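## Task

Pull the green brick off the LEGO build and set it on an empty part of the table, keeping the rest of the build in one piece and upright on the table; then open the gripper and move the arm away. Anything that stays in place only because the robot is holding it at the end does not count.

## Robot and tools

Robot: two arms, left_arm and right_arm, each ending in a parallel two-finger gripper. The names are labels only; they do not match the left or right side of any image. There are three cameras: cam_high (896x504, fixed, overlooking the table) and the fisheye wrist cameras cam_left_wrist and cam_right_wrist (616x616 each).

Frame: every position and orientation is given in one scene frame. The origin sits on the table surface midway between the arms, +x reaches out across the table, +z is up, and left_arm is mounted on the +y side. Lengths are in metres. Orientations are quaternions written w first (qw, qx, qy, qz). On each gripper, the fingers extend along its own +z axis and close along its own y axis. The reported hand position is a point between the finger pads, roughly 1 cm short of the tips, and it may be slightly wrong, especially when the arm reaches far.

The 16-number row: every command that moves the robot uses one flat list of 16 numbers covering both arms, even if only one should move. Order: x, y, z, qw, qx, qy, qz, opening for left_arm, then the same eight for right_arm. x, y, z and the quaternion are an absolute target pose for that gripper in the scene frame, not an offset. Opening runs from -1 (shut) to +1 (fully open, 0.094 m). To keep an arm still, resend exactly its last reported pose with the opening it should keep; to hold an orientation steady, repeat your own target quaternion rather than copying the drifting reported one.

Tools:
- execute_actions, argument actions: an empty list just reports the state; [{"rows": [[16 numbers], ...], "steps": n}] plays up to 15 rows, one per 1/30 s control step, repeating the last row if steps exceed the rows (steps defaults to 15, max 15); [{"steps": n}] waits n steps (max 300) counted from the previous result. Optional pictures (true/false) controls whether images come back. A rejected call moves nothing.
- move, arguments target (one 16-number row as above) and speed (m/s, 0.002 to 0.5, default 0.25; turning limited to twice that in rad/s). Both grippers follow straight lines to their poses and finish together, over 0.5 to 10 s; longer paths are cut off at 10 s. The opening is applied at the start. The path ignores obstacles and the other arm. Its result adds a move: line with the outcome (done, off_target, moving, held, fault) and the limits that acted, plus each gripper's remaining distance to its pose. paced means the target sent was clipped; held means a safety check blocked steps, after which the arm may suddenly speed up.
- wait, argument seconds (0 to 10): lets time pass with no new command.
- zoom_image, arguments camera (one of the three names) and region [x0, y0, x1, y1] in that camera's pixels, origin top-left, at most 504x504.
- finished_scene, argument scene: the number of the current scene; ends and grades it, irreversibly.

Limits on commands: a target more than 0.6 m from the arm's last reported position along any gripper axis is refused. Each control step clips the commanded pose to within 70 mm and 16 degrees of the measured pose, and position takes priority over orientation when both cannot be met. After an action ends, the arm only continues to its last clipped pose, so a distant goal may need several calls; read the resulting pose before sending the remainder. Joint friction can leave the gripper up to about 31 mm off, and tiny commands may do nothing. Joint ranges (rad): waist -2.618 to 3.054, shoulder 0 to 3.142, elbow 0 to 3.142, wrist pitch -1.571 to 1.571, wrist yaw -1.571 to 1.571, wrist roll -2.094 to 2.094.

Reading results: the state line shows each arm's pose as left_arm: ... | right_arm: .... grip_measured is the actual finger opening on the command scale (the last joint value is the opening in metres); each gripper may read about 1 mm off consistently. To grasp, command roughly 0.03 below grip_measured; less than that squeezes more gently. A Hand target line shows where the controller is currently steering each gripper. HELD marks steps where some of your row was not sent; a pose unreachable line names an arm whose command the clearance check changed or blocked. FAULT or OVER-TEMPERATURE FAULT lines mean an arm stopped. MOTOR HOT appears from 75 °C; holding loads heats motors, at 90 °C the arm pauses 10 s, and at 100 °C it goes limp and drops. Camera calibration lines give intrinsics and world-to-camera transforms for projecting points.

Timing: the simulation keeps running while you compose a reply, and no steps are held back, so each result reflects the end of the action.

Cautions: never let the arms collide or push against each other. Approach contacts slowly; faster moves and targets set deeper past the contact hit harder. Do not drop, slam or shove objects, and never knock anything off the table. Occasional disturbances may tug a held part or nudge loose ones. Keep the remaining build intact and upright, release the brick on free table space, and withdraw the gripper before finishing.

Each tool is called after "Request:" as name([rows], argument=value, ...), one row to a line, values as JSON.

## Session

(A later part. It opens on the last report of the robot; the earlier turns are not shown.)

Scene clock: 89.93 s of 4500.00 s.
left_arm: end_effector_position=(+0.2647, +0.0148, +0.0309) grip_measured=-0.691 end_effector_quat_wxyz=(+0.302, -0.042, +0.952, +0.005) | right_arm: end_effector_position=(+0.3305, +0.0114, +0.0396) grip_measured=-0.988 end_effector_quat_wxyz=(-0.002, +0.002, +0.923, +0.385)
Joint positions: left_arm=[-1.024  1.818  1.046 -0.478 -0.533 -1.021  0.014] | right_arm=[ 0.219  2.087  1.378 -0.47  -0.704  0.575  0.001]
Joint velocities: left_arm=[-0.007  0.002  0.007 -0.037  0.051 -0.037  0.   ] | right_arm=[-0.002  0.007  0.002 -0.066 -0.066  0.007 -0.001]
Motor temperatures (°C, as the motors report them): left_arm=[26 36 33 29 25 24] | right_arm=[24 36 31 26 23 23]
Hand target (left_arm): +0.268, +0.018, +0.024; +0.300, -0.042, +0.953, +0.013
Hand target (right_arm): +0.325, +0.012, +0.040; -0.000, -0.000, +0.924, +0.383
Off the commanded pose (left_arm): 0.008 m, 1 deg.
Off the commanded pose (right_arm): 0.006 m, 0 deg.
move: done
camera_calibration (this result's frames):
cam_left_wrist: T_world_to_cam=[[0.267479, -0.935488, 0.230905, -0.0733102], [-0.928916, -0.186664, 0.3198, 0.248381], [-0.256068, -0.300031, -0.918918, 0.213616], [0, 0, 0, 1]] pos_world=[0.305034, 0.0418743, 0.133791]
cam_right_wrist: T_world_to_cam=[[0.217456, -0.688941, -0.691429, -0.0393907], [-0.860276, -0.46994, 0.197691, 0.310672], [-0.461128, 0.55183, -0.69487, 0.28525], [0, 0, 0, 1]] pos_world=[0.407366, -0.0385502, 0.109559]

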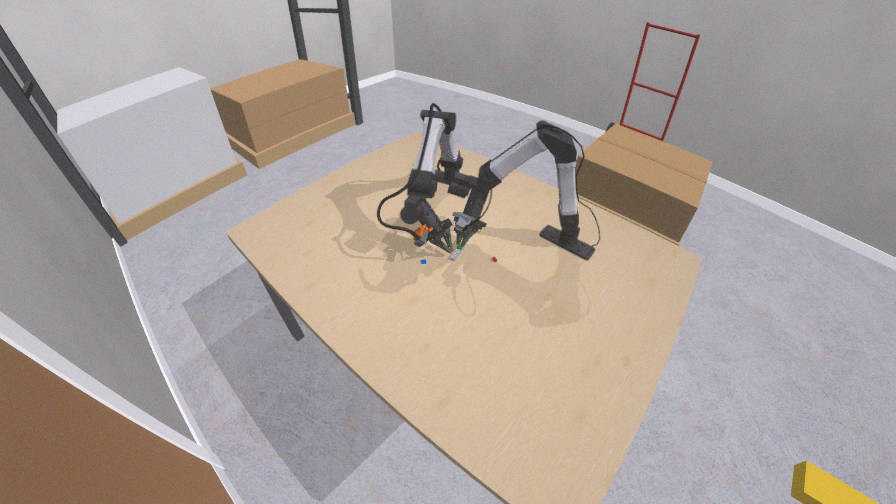

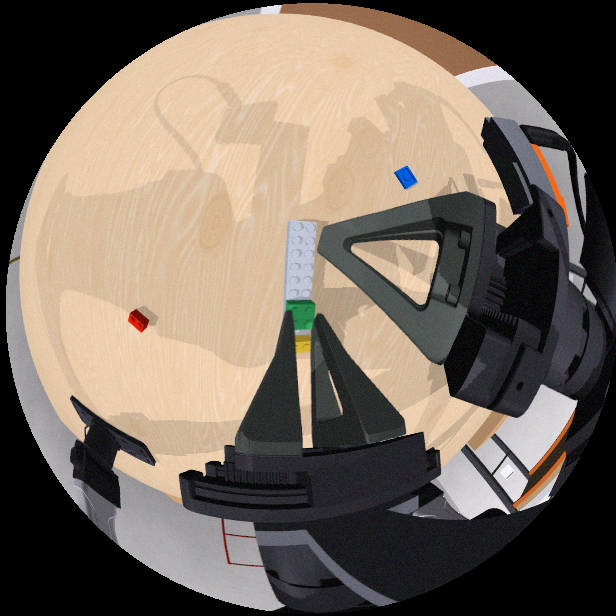

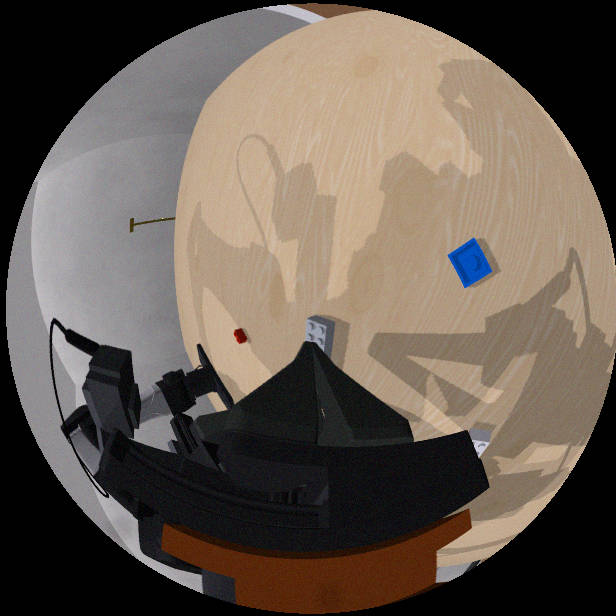

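Request:
move(target=[0.278,0.013,0.014,0.3,-0.042,0.953,0.013,-0.35,0.325,0.012,0.04,0,0,0.924,0.383,-1], speed=0.02)

Request:
move(target=[0.278,0.013,0.014,0.3,-0.042,0.953,0.013,-0.72,0.325,0.012,0.04,0,0,0.924,0.383,-1])

Request:
zoom_image(camera="cam_left_wrist", region=[200, 200, 400, 400])

Scene clock: 101.07 s of 4500.00 s.
left_arm: end_effector_position=(+0.2714, +0.0176, +0.0154) grip_measured=-0.352 end_effector_quat_wxyz=(+0.298, -0.041, +0.953, +0.017) | right_arm: end_effector_position=(+0.3306, +0.0115, +0.0397) grip_measured=-0.988 end_effector_quat_wxyz=(-0.002, +0.002, +0.923, +0.385)
Joint positions: left_arm=[-1.005  1.868  1.046 -0.443 -0.533 -1.003  0.03 ] | right_arm=[ 0.219  2.087  1.378 -0.469 -0.704  0.575  0.001]
Joint velocities: left_arm=[-0.002 -0.012  0.007  0.037 -0.081 -0.022  0.001] | right_arm=[-0.012 -0.002  0.007  0.037 -0.051 -0.007 -0.   ]
Motor temperatures (°C, as the motors report them): left_arm=[26 36 34 29 25 24] | right_arm=[24 39 30 26 23 23]
Hand target (left_arm): +0.278, +0.013, +0.014; +0.300, -0.042, +0.953, +0.013
Hand target (right_arm): +0.325, +0.012, +0.040; -0.000, -0.000, +0.924, +0.383
Off the commanded pose (left_arm): 0.008 m, 0 deg.
Off the commanded pose (right_arm): 0.006 m, 0 deg.
After step 90, 6.80 s passed at rest.
move: done
camera_calibration (this result's frames):
cam_left_wrist: T_world_to_cam=[[0.273579, -0.939442, 0.206404, -0.0701007], [-0.925143, -0.198291, 0.323716, 0.259169], [-0.263184, -0.279515, -0.923366, 0.203525], [0, 0, 0, 1]] pos_world=[0.31251, 0.0424236, 0.1185]
cam_right_wrist: T_world_to_cam=[[0.217936, -0.688723, -0.691495, -0.0394955], [-0.860413, -0.470002, 0.196945, 0.310877], [-0.460645, 0.55205, -0.695016, 0.285163], [0, 0, 0, 1]] pos_world=[0.407449, -0.0385125, 0.109656]

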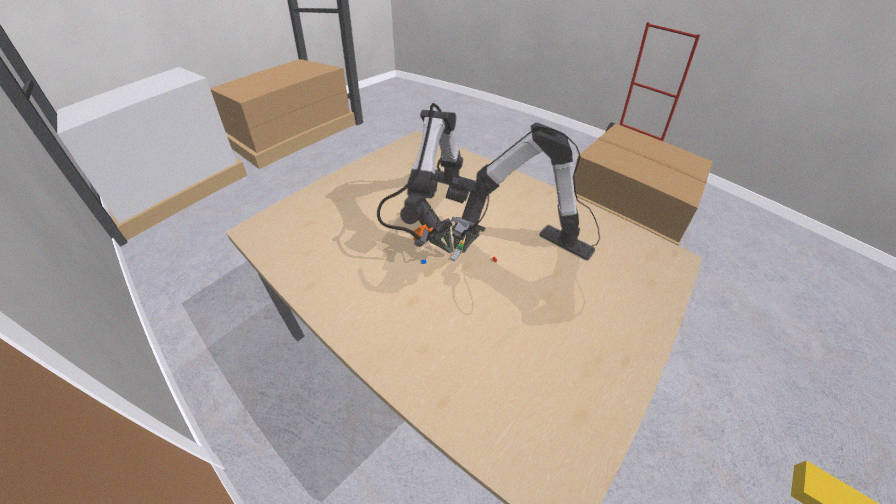

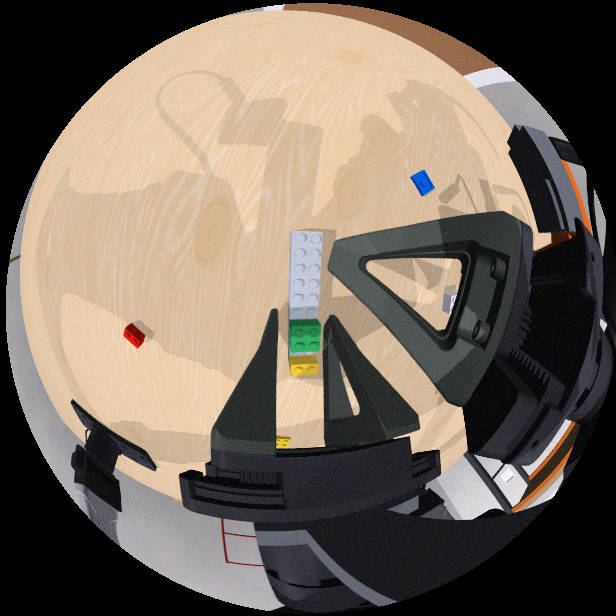

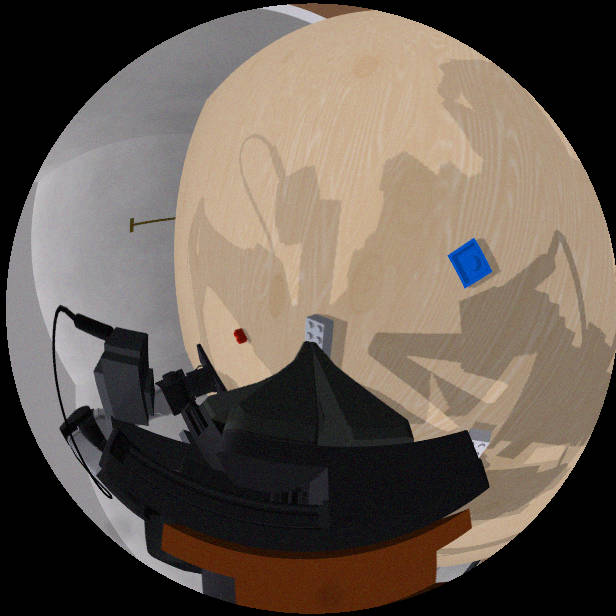

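Scene clock: 101.77 s of 4500.00 s.
left_arm: end_effector_position=(+0.2715, +0.0173, +0.0155) grip_measured=-0.686 end_effector_quat_wxyz=(+0.299, -0.040, +0.953, +0.016) | right_arm: end_effector_position=(+0.3307, +0.0115, +0.0396) grip_measured=-0.988 end_effector_quat_wxyz=(-0.002, +0.002, +0.923, +0.385)
Joint positions: left_arm=[-1.005  1.868  1.046 -0.441 -0.533 -1.002  0.015] | right_arm=[ 0.219  2.087  1.378 -0.469 -0.704  0.575  0.001]
Joint velocities: left_arm=[-0.012  0.002 -0.002 -0.007 -0.051 -0.007  0.001] | right_arm=[-0.017  0.012 -0.007  0.022  0.051 -0.022  0.001]
Motor temperatures (°C, as the motors report them): left_arm=[26 36 34 29 25 24] | right_arm=[24 39 30 26 23 23]
Hand target (left_arm): +0.278, +0.013, +0.014; +0.300, -0.042, +0.953, +0.013
Hand target (right_arm): +0.325, +0.012, +0.040; -0.000, -0.000, +0.924, +0.383
Off the commanded pose (left_arm): 0.008 m, 0 deg.
Off the commanded pose (right_arm): 0.006 m, 0 deg.
move: done
camera_calibration (this result's frames):
cam_left_wrist: T_world_to_cam=[[0.272829, -0.939437, 0.207418, -0.0702372], [-0.925519, -0.197436, 0.323163, 0.259338], [-0.262639, -0.280138, -0.923333, 0.203451], [0, 0, 0, 1]] pos_world=[0.312619, 0.0422136, 0.118613]
cam_right_wrist: T_world_to_cam=[[0.217936, -0.688976, -0.691242, -0.0395643], [-0.86051, -0.469814, 0.19697, 0.310926], [-0.460463, 0.551894, -0.69526, 0.285125], [0, 0, 0, 1]] pos_world=[0.407467, -0.0385401, 0.109644]

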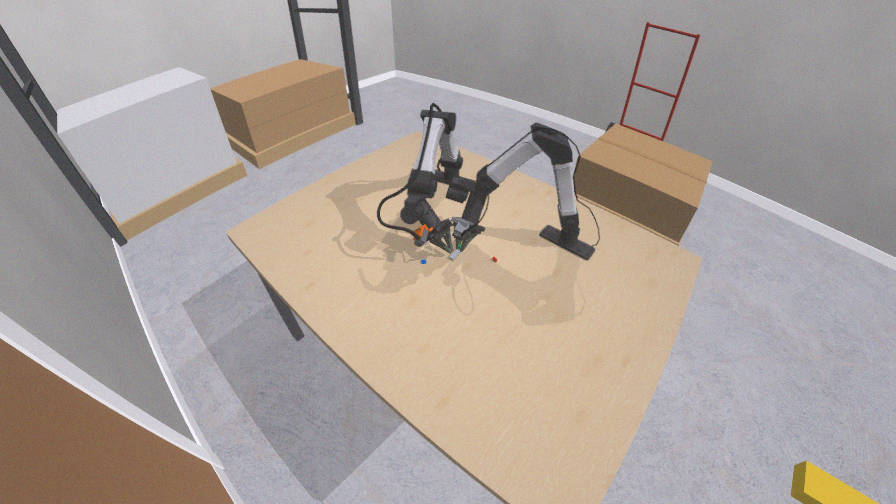

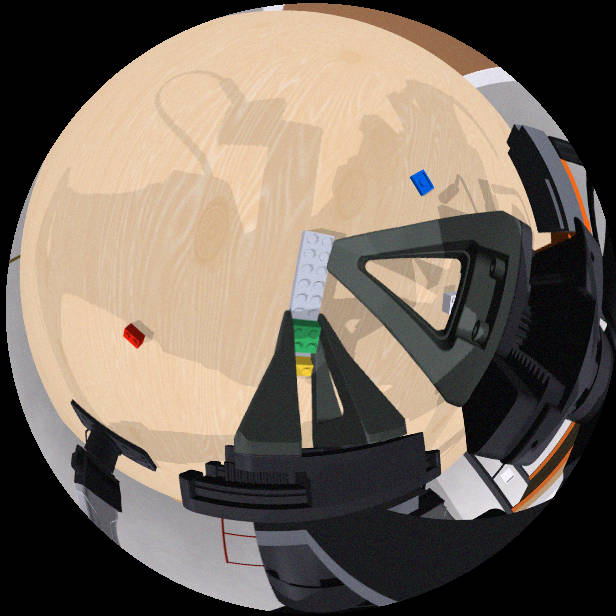

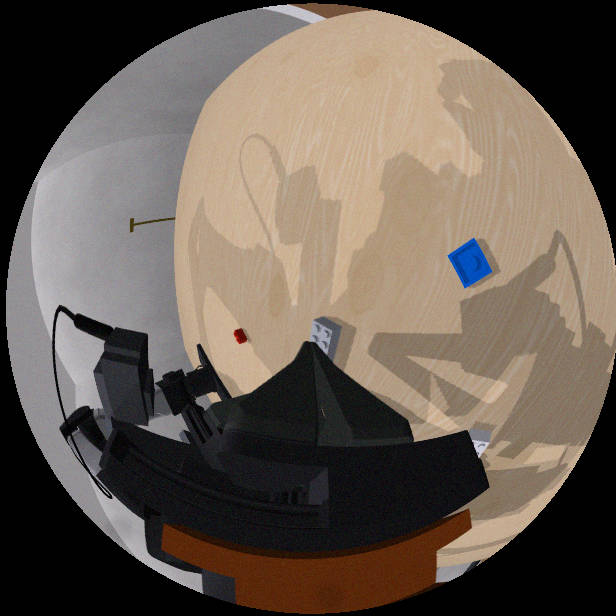

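Region (200, 200, 400, 400) of cam_left_wrist's 616x616 image, scaled by 2.520, with more detail than that image has.

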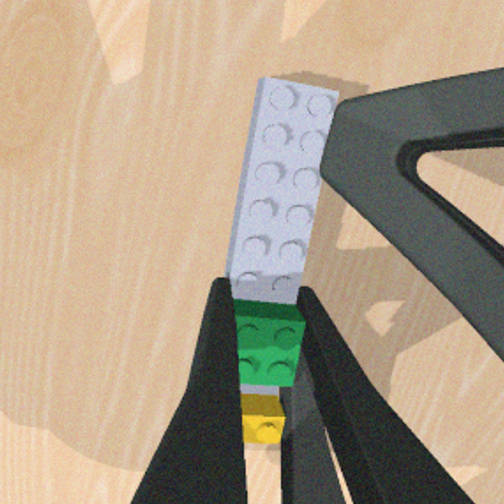

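Request:
move(target=[0.262,0.017,0.03,0.3,-0.042,0.953,0.013,-0.45,0.325,0.012,0.04,0,0,0.924,0.383,-1], speed=0.02)

Request:
move(target=[0.262,0.017,0.03,0.3,-0.042,0.953,0.013,-0.73,0.325,0.025,0.035,0,0,0.924,0.383,-1], speed=0.03)

Request:
move(target=[0.262,0.017,0.03,0.3,-0.042,0.953,0.013,-0.73,0.325,0.03,0.005,0,0,0.924,0.383,-1], speed=0.02)

Request:
zoom_image(camera="cam_left_wrist", region=[200, 200, 400, 400])

Scene clock: 113.30 s of 4500.00 s.
left_arm: end_effector_position=(+0.2646, +0.0174, +0.0251) grip_measured=-0.452 end_effector_quat_wxyz=(+0.298, -0.042, +0.954, +0.013) | right_arm: end_effector_position=(+0.3307, +0.0115, +0.0396) grip_measured=-0.988 end_effector_quat_wxyz=(-0.002, +0.002, +0.923, +0.385)
Joint positions: left_arm=[-1.02   1.834  1.046 -0.481 -0.533 -1.022  0.026] | right_arm=[ 0.219  2.087  1.378 -0.469 -0.704  0.575  0.001]
Joint velocities: left_arm=[ 0.012  0.007 -0.022 -0.007  0.022  0.007  0.001] | right_arm=[ 0.002 -0.022 -0.022 -0.051  0.007  0.037 -0.001]
Motor temperatures (°C, as the motors report them): left_arm=[26 37 35 29 25 24] | right_arm=[24 41 30 26 23 23]
Hand target (left_arm): +0.262, +0.017, +0.030; +0.300, -0.042, +0.953, +0.013
Hand target (right_arm): +0.325, +0.012, +0.040; -0.000, -0.000, +0.924, +0.383
Off the commanded pose (left_arm): 0.006 m, 0 deg.
Off the commanded pose (right_arm): 0.006 m, 0 deg.
After step 90, 7.40 s passed at rest.
move: done
camera_calibration (this result's frames):
cam_left_wrist: T_world_to_cam=[[0.273741, -0.937701, 0.213967, -0.070736], [-0.924934, -0.195646, 0.325915, 0.249586], [-0.263749, -0.287122, -0.920868, 0.210888], [0, 0, 0, 1]] pos_world=[0.305836, 0.0430518, 0.127992]
cam_right_wrist: T_world_to_cam=[[0.217936, -0.688976, -0.691242, -0.0395643], [-0.86051, -0.469814, 0.19697, 0.310926], [-0.460463, 0.551894, -0.69526, 0.285125], [0, 0, 0, 1]] pos_world=[0.407467, -0.0385401, 0.109644]

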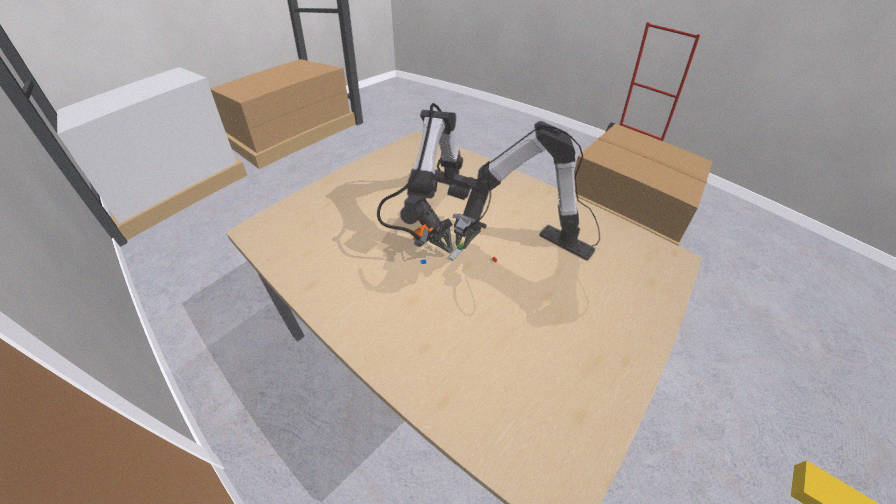

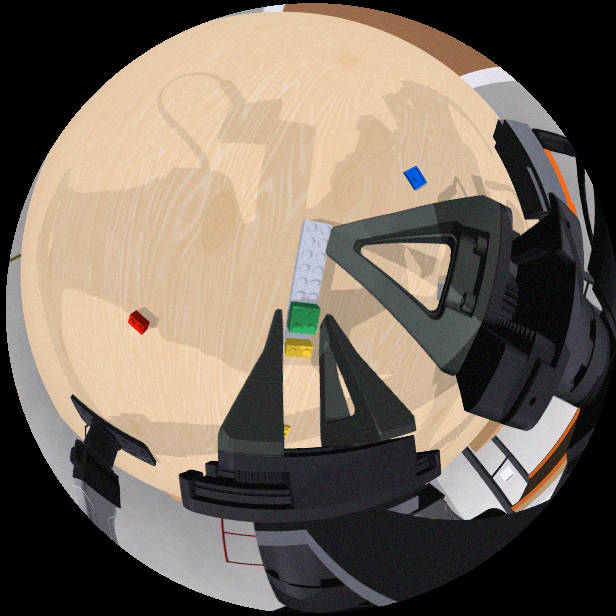

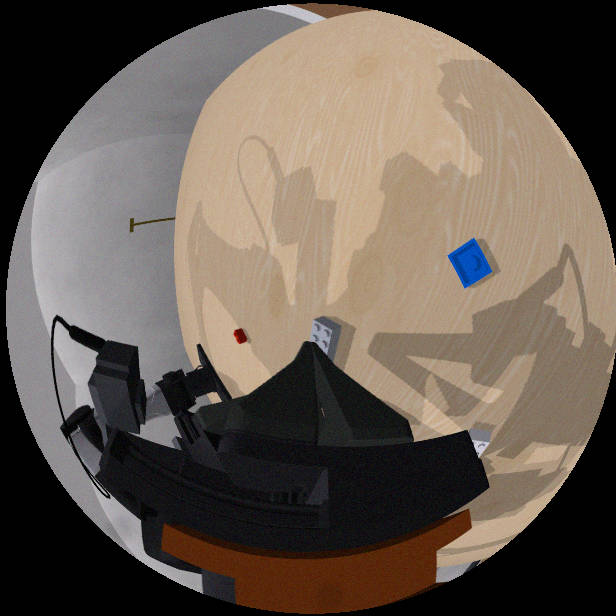

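Scene clock: 114.10 s of 4500.00 s.
left_arm: end_effector_position=(+0.2644, +0.0177, +0.0250) grip_measured=-0.701 end_effector_quat_wxyz=(+0.298, -0.042, +0.954, +0.013) | right_arm: end_effector_position=(+0.3283, +0.0241, +0.0413) grip_measured=-0.988 end_effector_quat_wxyz=(+0.002, -0.001, +0.922, +0.387)
Joint positions: left_arm=[-1.02   1.834  1.046 -0.483 -0.533 -1.023  0.014] | right_arm=[ 0.249  2.087  1.378 -0.437 -0.694  0.609  0.001]
Joint velocities: left_arm=[-0.007  0.002  0.007  0.051 -0.051 -0.007 -0.   ] | right_arm=[ 0.012 -0.007 -0.012 -0.007  0.066  0.037 -0.   ]
Motor temperatures (°C, as the motors report them): left_arm=[26 37 35 29 25 24] | right_arm=[24 41 30 26 23 23]
Hand target (left_arm): +0.262, +0.017, +0.030; +0.300, -0.042, +0.953, +0.013
Hand target (right_arm): +0.325, +0.025, +0.035; -0.000, -0.000, +0.924, +0.383
Off the commanded pose (left_arm): 0.006 m, 0 deg.
Off the commanded pose (right_arm): 0.007 m, 1 deg.
move: done
camera_calibration (this result's frames):
cam_left_wrist: T_world_to_cam=[[0.274825, -0.937651, 0.212794, -0.0705866], [-0.924441, -0.196834, 0.326598, 0.249371], [-0.264349, -0.286473, -0.920898, 0.210964], [0, 0, 0, 1]] pos_world=[0.305696, 0.0433345, 0.127852]
cam_right_wrist: T_world_to_cam=[[0.226177, -0.684503, -0.693037, -0.0319266], [-0.861061, -0.473144, 0.186306, 0.315168], [-0.455433, 0.554609, -0.696412, 0.276504], [0, 0, 0, 1]] pos_world=[0.404528, -0.0260856, 0.111717]

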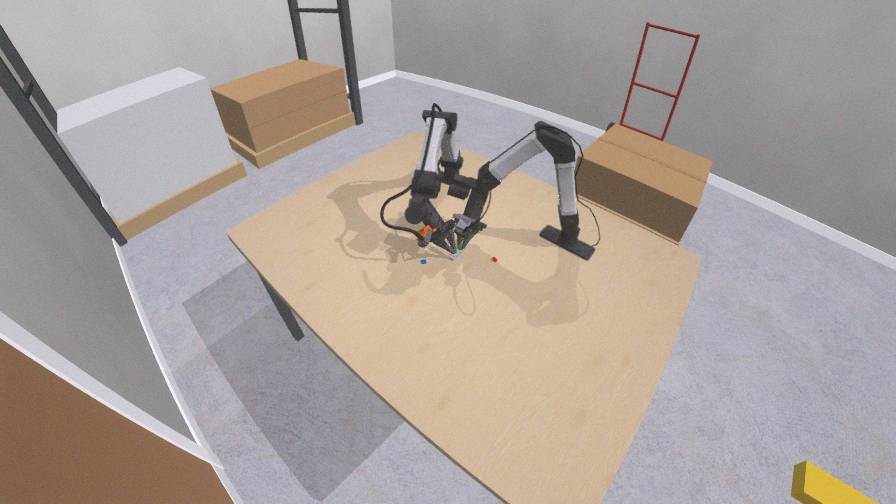

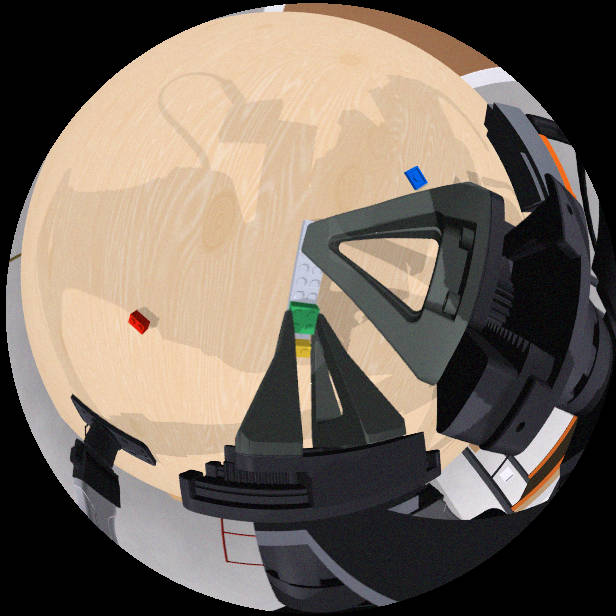

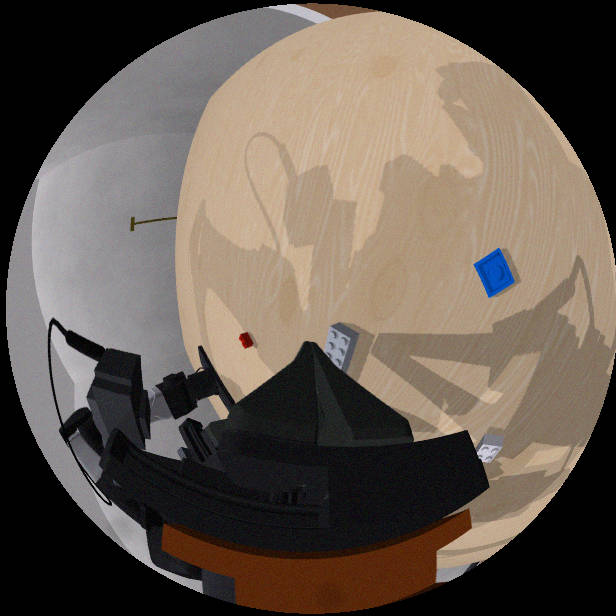

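Scene clock: 116.17 s of 4500.00 s.
left_arm: end_effector_position=(+0.2644, +0.0177, +0.0250) grip_measured=-0.701 end_effector_quat_wxyz=(+0.298, -0.042, +0.954, +0.013) | right_arm: end_effector_position=(+0.3361, +0.0336, +0.0241) grip_measured=-0.988 end_effector_quat_wxyz=(+0.018, -0.009, +0.918, +0.396)
Joint positions: left_arm=[-1.02   1.834  1.046 -0.483 -0.533 -1.023  0.014] | right_arm=[ 0.26   2.137  1.362 -0.322 -0.691  0.623  0.001]
Joint velocities: left_arm=[-0.002  0.017 -0.032 -0.051  0.007  0.007 -0.001] | right_arm=[ 0.002 -0.022  0.002  0.007  0.007  0.066 -0.001]
Motor temperatures (°C, as the motors report them): left_arm=[26 37 35 29 25 24] | right_arm=[24 41 30 26 23 23]
Hand target (left_arm): +0.262, +0.017, +0.030; +0.300, -0.042, +0.953, +0.013
Hand target (right_arm): +0.325, +0.030, +0.006; -0.000, +0.000, +0.924, +0.383
Off the commanded pose (left_arm): 0.006 m, 0 deg.
Off the commanded pose (right_arm): 0.022 m, 3 deg.
move: off_target (right_arm)
camera_calibration (this result's frames):
cam_left_wrist: T_world_to_cam=[[0.274825, -0.937651, 0.212794, -0.0705866], [-0.924441, -0.196834, 0.326598, 0.249371], [-0.264349, -0.286473, -0.920898, 0.210964], [0, 0, 0, 1]] pos_world=[0.305696, 0.0433345, 0.127852]
cam_right_wrist: T_world_to_cam=[[0.251199, -0.670417, -0.698169, -0.0478884], [-0.866557, -0.477129, 0.146379, 0.332528], [-0.431252, 0.568233, -0.700809, 0.254366], [0, 0, 0, 1]] pos_world=[0.40988, -0.0179856, 0.0961524]

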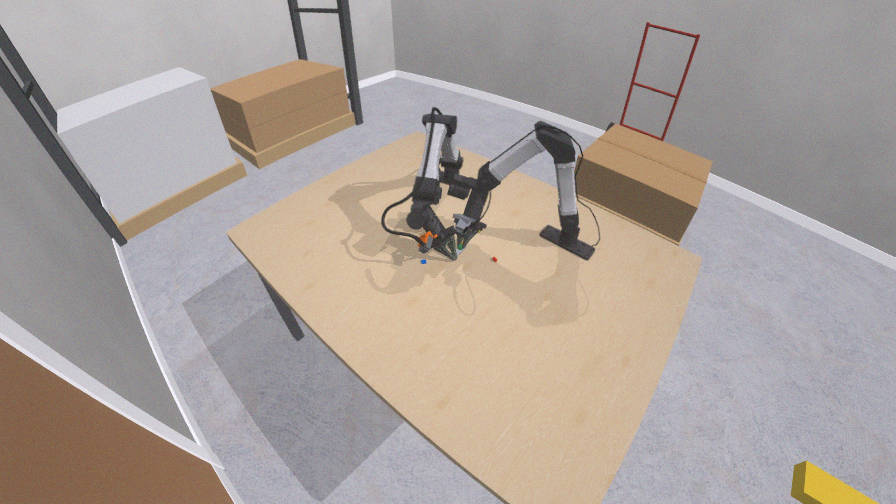

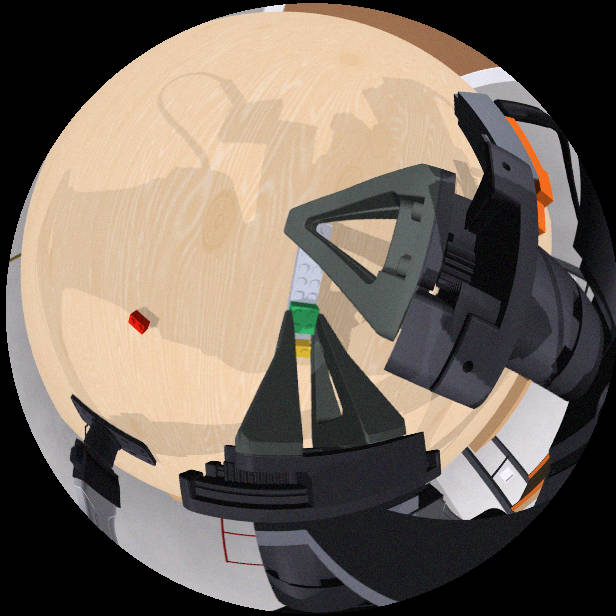

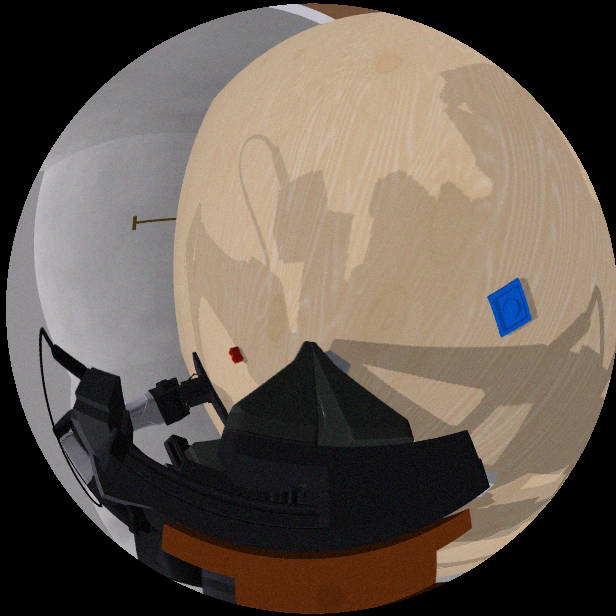

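Region (200, 200, 400, 400) of cam_left_wrist's 616x616 image, scaled by 2.520, with more detail than that image has.

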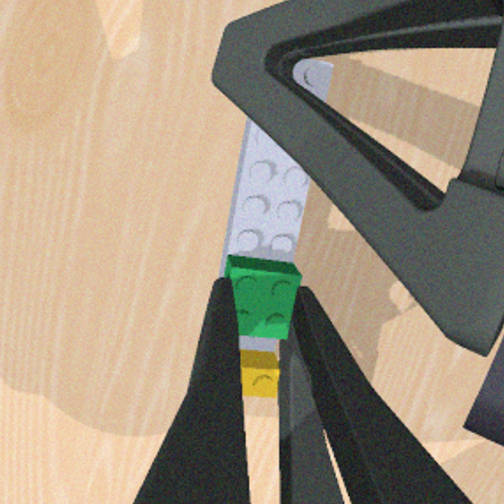

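Request:
move(target=[0.262,0.017,0.03,0.3,-0.042,0.953,0.013,-0.74,0.315,0.012,-0.004,0,0,0.924,0.383,-1], speed=0.02)

Request:
move(target=[0.26,0.017,0.065,0.3,-0.042,0.953,0.013,-0.74,0.315,0.012,-0.004,0,0,0.924,0.383,-1], speed=0.02)

Scene clock: 127.40 s of 4500.00 s.
left_arm: end_effector_position=(+0.2628, +0.0161, +0.0248) grip_measured=-0.701 end_effector_quat_wxyz=(+0.297, -0.039, +0.954, +0.012) | right_arm: end_effector_position=(+0.3285, +0.0348, +0.0206) grip_measured=-0.988 end_effector_quat_wxyz=(+0.027, -0.027, +0.909, +0.416)
Joint positions: left_arm=[-1.026  1.834  1.046 -0.483 -0.531 -1.023  0.014] | right_arm=[ 0.26   2.122  1.289 -0.225 -0.726  0.606  0.001]
Joint velocities: left_arm=[-0.012 -0.002  0.012 -0.022  0.051 -0.007 -0.001] | right_arm=[-0.002 -0.007 -0.002  0.037  0.037  0.007  0.   ]
Motor temperatures (°C, as the motors report them): left_arm=[26 39 36 28 25 24] | right_arm=[24 41 29 26 23 23]
Hand target (left_arm): +0.262, +0.017, +0.030; +0.300, -0.042, +0.953, +0.013
Hand target (right_arm): +0.315, +0.013, -0.004; -0.000, -0.001, +0.924, +0.383
Off the commanded pose (left_arm): 0.005 m, 1 deg.
Off the commanded pose (right_arm): 0.036 m, 6 deg.
After step 90, 5.93 s passed at rest.
move: off_target (right_arm)
camera_calibration (this result's frames):
cam_left_wrist: T_world_to_cam=[[0.269616, -0.939055, 0.213266, -0.0702368], [-0.925077, -0.191062, 0.328219, 0.24761], [-0.267469, -0.28578, -0.920212, 0.210708], [0, 0, 0, 1]] pos_world=[0.304353, 0.0415686, 0.127605]
cam_right_wrist: T_world_to_cam=[[0.291529, -0.632285, -0.717793, -0.0617943], [-0.857069, -0.505887, 0.0975273, 0.325905], [-0.424787, 0.586766, -0.689393, 0.244969], [0, 0, 0, 1]] pos_world=[0.401398, -0.0179397, 0.0927396]

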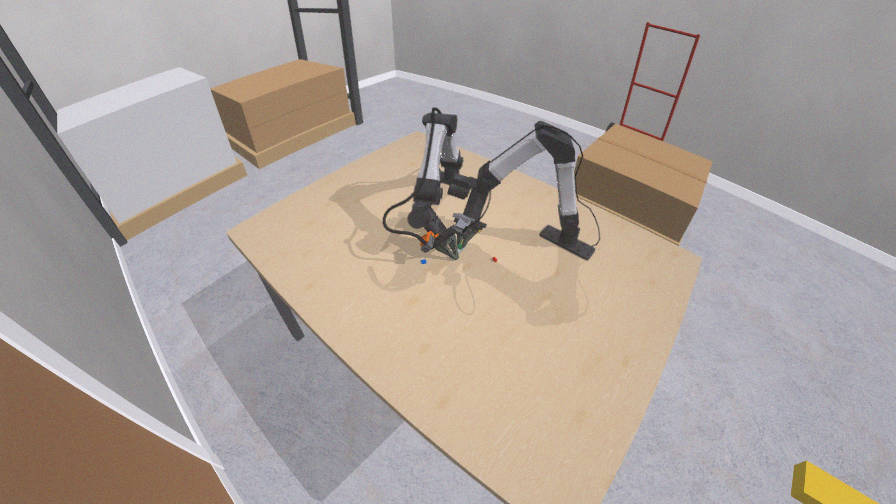

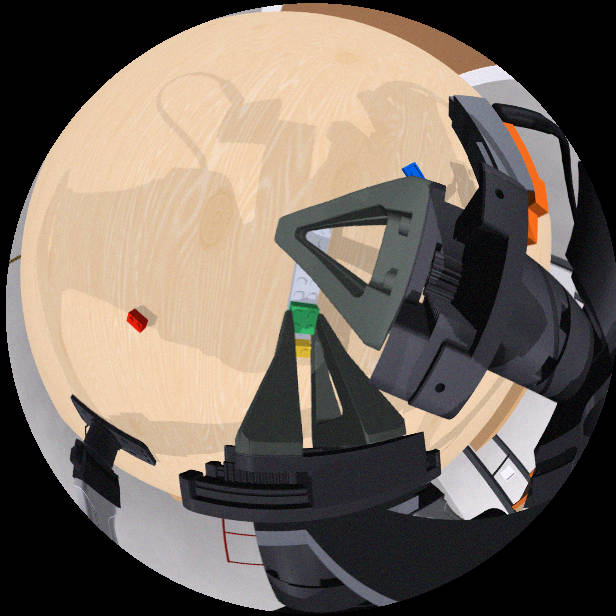

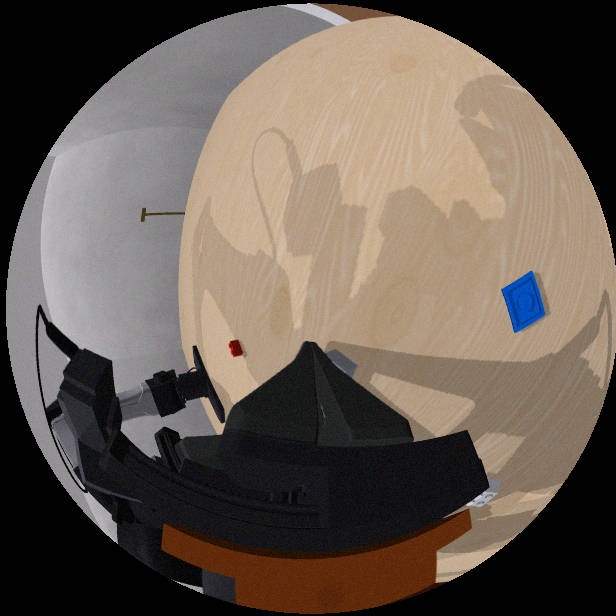

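Scene clock: 130.27 s of 4500.00 s.
left_arm: end_effector_position=(+0.2608, +0.0200, +0.0561) grip_measured=-0.701 end_effector_quat_wxyz=(+0.295, -0.040, +0.955, +0.017) | right_arm: end_effector_position=(+0.3263, +0.0303, +0.0172) grip_measured=-0.988 end_effector_quat_wxyz=(+0.021, -0.022, +0.911, +0.411)
Joint positions: left_arm=[-1.026  1.77   1.109 -0.622 -0.534 -1.029  0.014] | right_arm=[ 0.254  2.122  1.283 -0.242 -0.724  0.602  0.001]
Joint velocities: left_arm=[ 0.002  0.002 -0.007 -0.051  0.007 -0.051 -0.002] | right_arm=[-0.007 -0.007 -0.012 -0.037 -0.11   0.007 -0.   ]
Motor temperatures (°C, as the motors report them): left_arm=[26 40 36 28 25 24] | right_arm=[24 41 29 26 23 23]
Hand target (left_arm): +0.260, +0.017, +0.065; +0.300, -0.042, +0.953, +0.013
Hand target (right_arm): +0.314, +0.013, -0.004; -0.001, -0.001, +0.924, +0.383
Off the commanded pose (left_arm): 0.009 m, 1 deg.
Off the commanded pose (right_arm): 0.030 m, 5 deg.
move: off_target (right_arm)
camera_calibration (this result's frames):
cam_left_wrist: T_world_to_cam=[[0.275375, -0.939659, 0.203003, -0.07366], [-0.922505, -0.198883, 0.330801, 0.235589], [-0.270466, -0.278365, -0.921608, 0.240827], [0, 0, 0, 1]] pos_world=[0.302752, 0.0446773, 0.158968]
cam_right_wrist: T_world_to_cam=[[0.277822, -0.641416, -0.715123, -0.0617415], [-0.857313, -0.501403, 0.116662, 0.321764], [-0.433393, 0.580673, -0.689195, 0.247312], [0, 0, 0, 1]] pos_world=[0.400189, -0.0218759, 0.0887555]

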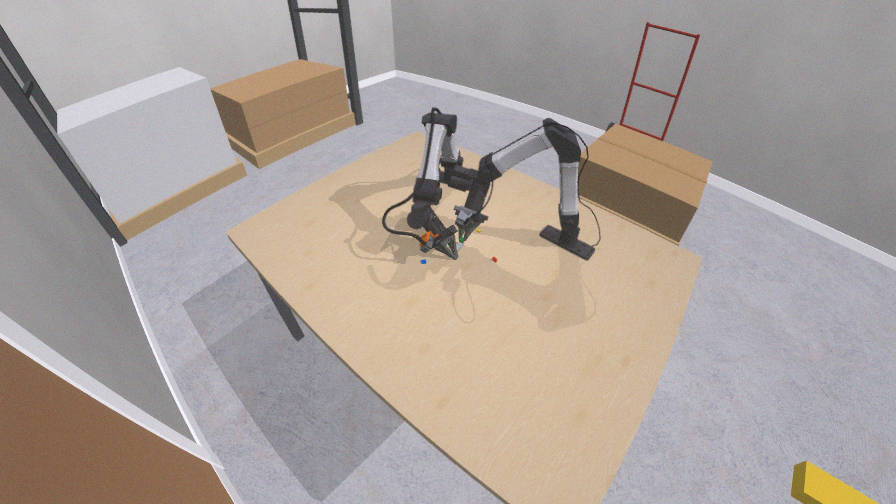

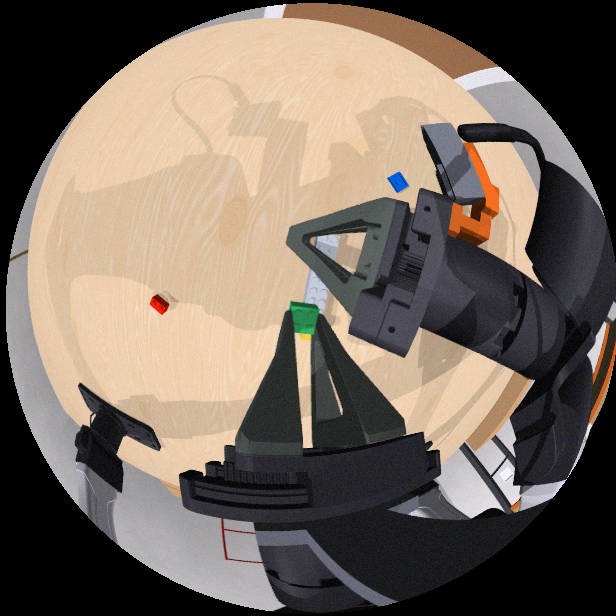

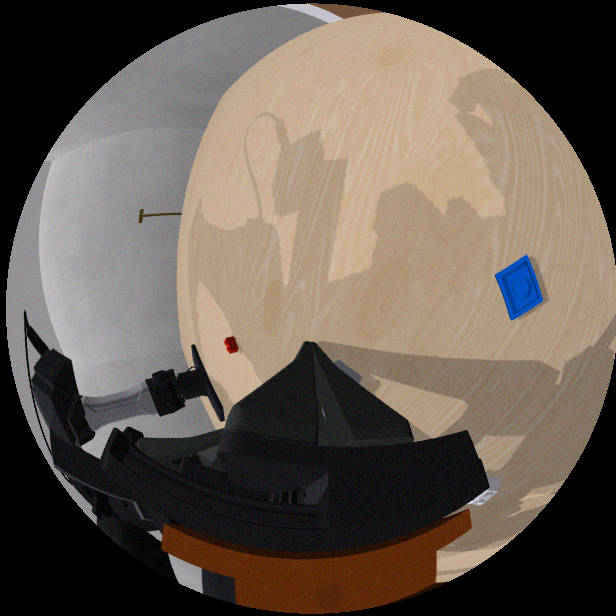

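Request:
move(target=[0.21,0.07,0.06,0.3,-0.042,0.953,0.013,-0.74,0.33,0.0,0.07,0,0,0.924,0.383,-1], speed=0.08)

Request:
move(target=[0.21,0.07,0.004,0.3,-0.042,0.953,0.013,-0.74,0.3,-0.2,0.15,0,0,0.924,0.383,-1], speed=0.1)

Scene clock: 140.93 s of 4500.00 s.
left_arm: end_effector_position=(+0.2163, +0.0647, +0.0616) grip_measured=-0.701 end_effector_quat_wxyz=(+0.301, -0.045, +0.953, +0.006) | right_arm: end_effector_position=(+0.3190, +0.0003, +0.0566) grip_measured=-0.988 end_effector_quat_wxyz=(-0.018, +0.004, +0.925, +0.379)
Joint positions: left_arm=[-1.082  1.526  0.862 -0.625 -0.55  -1.093  0.014] | right_arm=[ 0.203  2.033  1.381 -0.579 -0.714  0.547  0.001]
Joint velocities: left_arm=[-0.007  0.007 -0.002 -0.037 -0.051 -0.022  0.   ] | right_arm=[ 0.007  0.012 -0.012  0.037 -0.037 -0.037 -0.   ]
Motor temperatures (°C, as the motors report them): left_arm=[26 41 36 28 25 24] | right_arm=[24 41 29 26 23 23]
Hand target (left_arm): +0.211, +0.071, +0.059; +0.300, -0.042, +0.953, +0.013
Hand target (right_arm): +0.328, -0.001, +0.070; +0.000, -0.001, +0.924, +0.382
Off the commanded pose (left_arm): 0.008 m, 1 deg.
Off the commanded pose (right_arm): 0.017 m, 2 deg.
After step 90, 6.20 s passed at rest.
move: off_target (right_arm)
camera_calibration (this result's frames):
cam_left_wrist: T_world_to_cam=[[0.273352, -0.934041, 0.229881, -0.0221256], [-0.926851, -0.191821, 0.322724, 0.20263], [-0.257342, -0.301283, -0.918152, 0.244739], [0, 0, 0, 1]] pos_world=[0.256838, 0.0919384, 0.164401]
cam_right_wrist: T_world_to_cam=[[0.20199, -0.69553, -0.68952, -0.0279679], [-0.849607, -0.474665, 0.229915, 0.286929], [-0.487204, 0.539381, -0.686805, 0.305781], [0, 0, 0, 1]] pos_world=[0.398404, -0.0481896, 0.124758]

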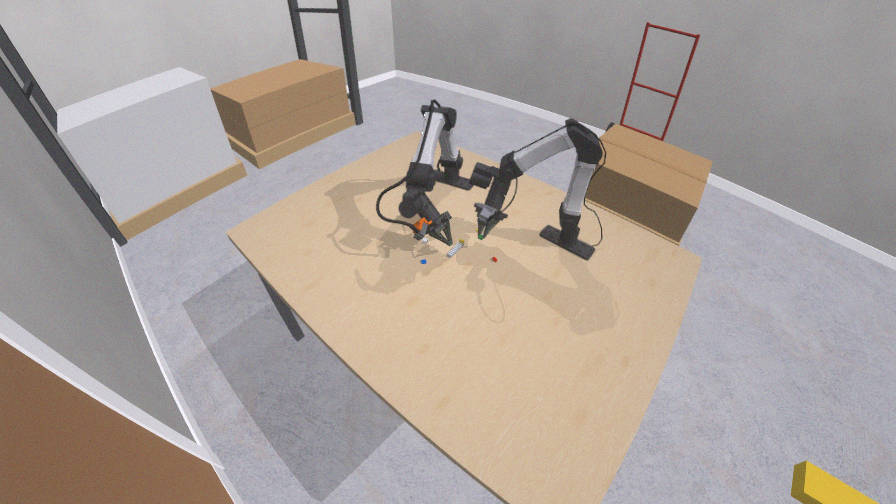

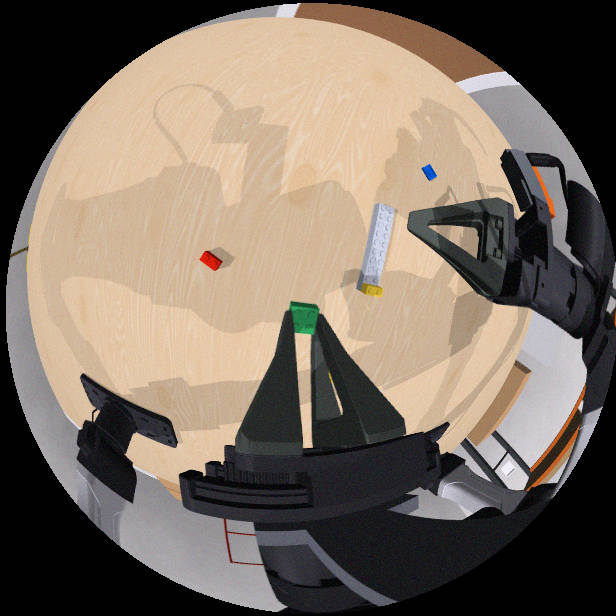

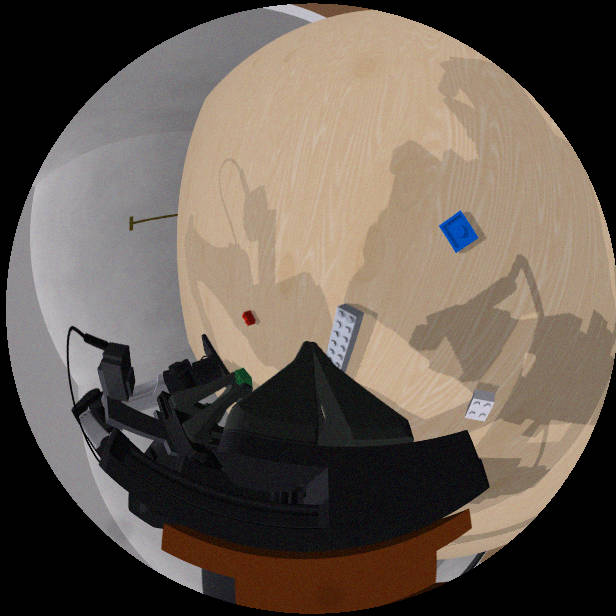

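Scene clock: 143.73 s of 4500.00 s.
left_arm: end_effector_position=(+0.2120, +0.0629, +0.0144) grip_measured=-0.701 end_effector_quat_wxyz=(+0.303, -0.041, +0.952, -0.000) | right_arm: end_effector_position=(+0.2892, -0.1987, +0.1403) grip_measured=-0.988 end_effector_quat_wxyz=(-0.015, +0.003, +0.925, +0.379)
Joint positions: left_arm=[-1.099  1.62   0.735 -0.397 -0.552 -1.1    0.014] | right_arm=[-0.333  1.855  1.491 -1.364 -0.765 -0.182  0.001]
Joint velocities: left_arm=[ 0.007 -0.002 -0.007 -0.037 -0.081  0.037 -0.001] | right_arm=[-0.012 -0.002 -0.007  0.066 -0.022  0.037 -0.001]
Motor temperatures (°C, as the motors report them): left_arm=[26 40 36 28 25 24] | right_arm=[24 42 29 26 23 23]
Hand target (left_arm): +0.210, +0.070, +0.005; +0.300, -0.042, +0.953, +0.013
Hand target (right_arm): +0.294, -0.201, +0.148; -0.004, -0.002, +0.926, +0.377
Off the commanded pose (left_arm): 0.013 m, 2 deg.
Off the commanded pose (right_arm): 0.015 m, 2 deg.
move: off_target (left_arm, right_arm)
camera_calibration (this result's frames):
cam_left_wrist: T_world_to_cam=[[0.261973, -0.934879, 0.239523, -0.00938016], [-0.930573, -0.178933, 0.319401, 0.21351], [-0.255743, -0.306568, -0.916849, 0.199729], [0, 0, 0, 1]] pos_world=[0.252223, 0.0906652, 0.117173]
cam_right_wrist: T_world_to_cam=[[0.205157, -0.695863, -0.688248, -0.103832], [-0.851979, -0.473076, 0.224347, 0.149786], [-0.481708, 0.540346, -0.689915, 0.455082], [0, 0, 0, 1]] pos_world=[0.368133, -0.247295, 0.208902]

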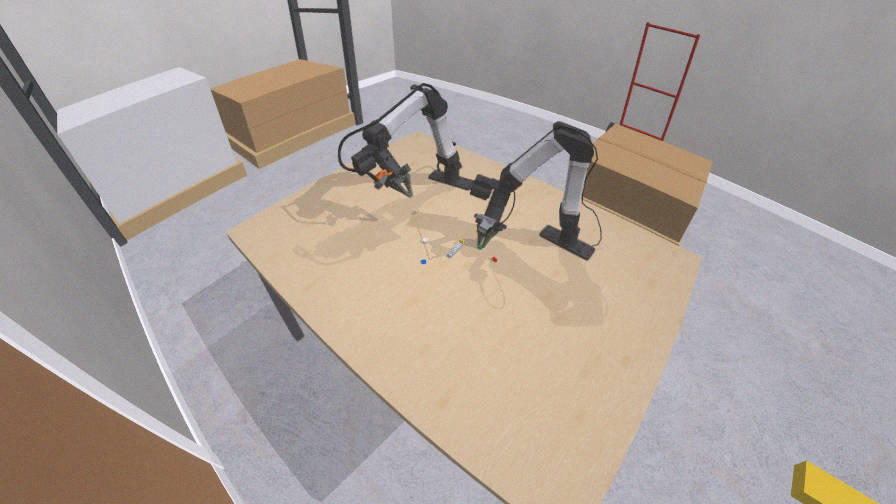

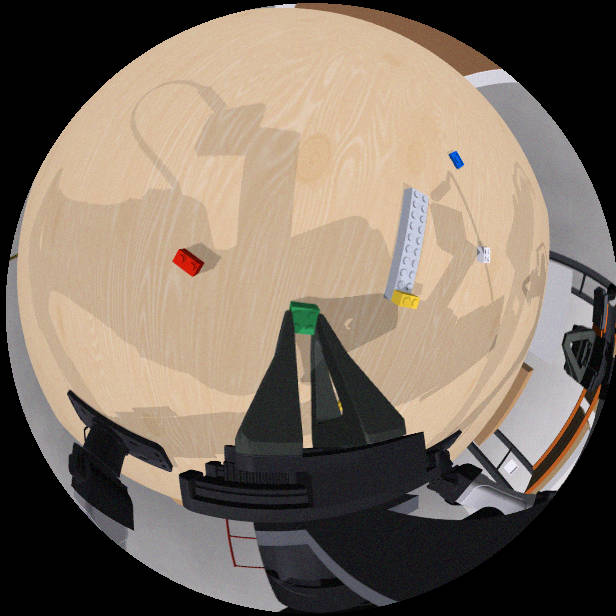

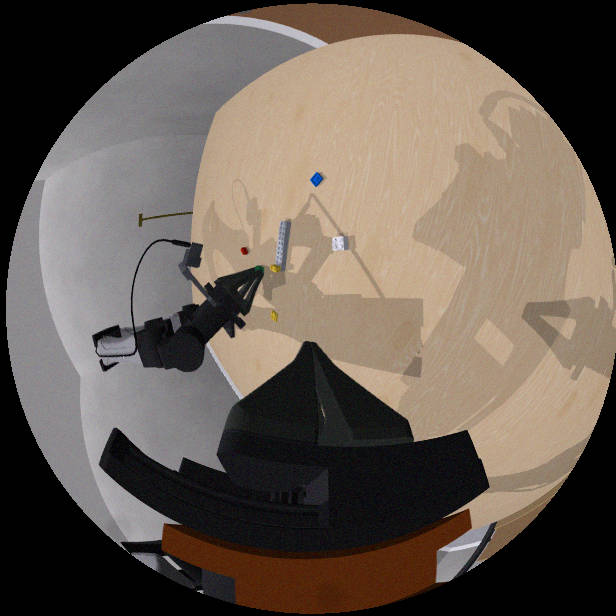

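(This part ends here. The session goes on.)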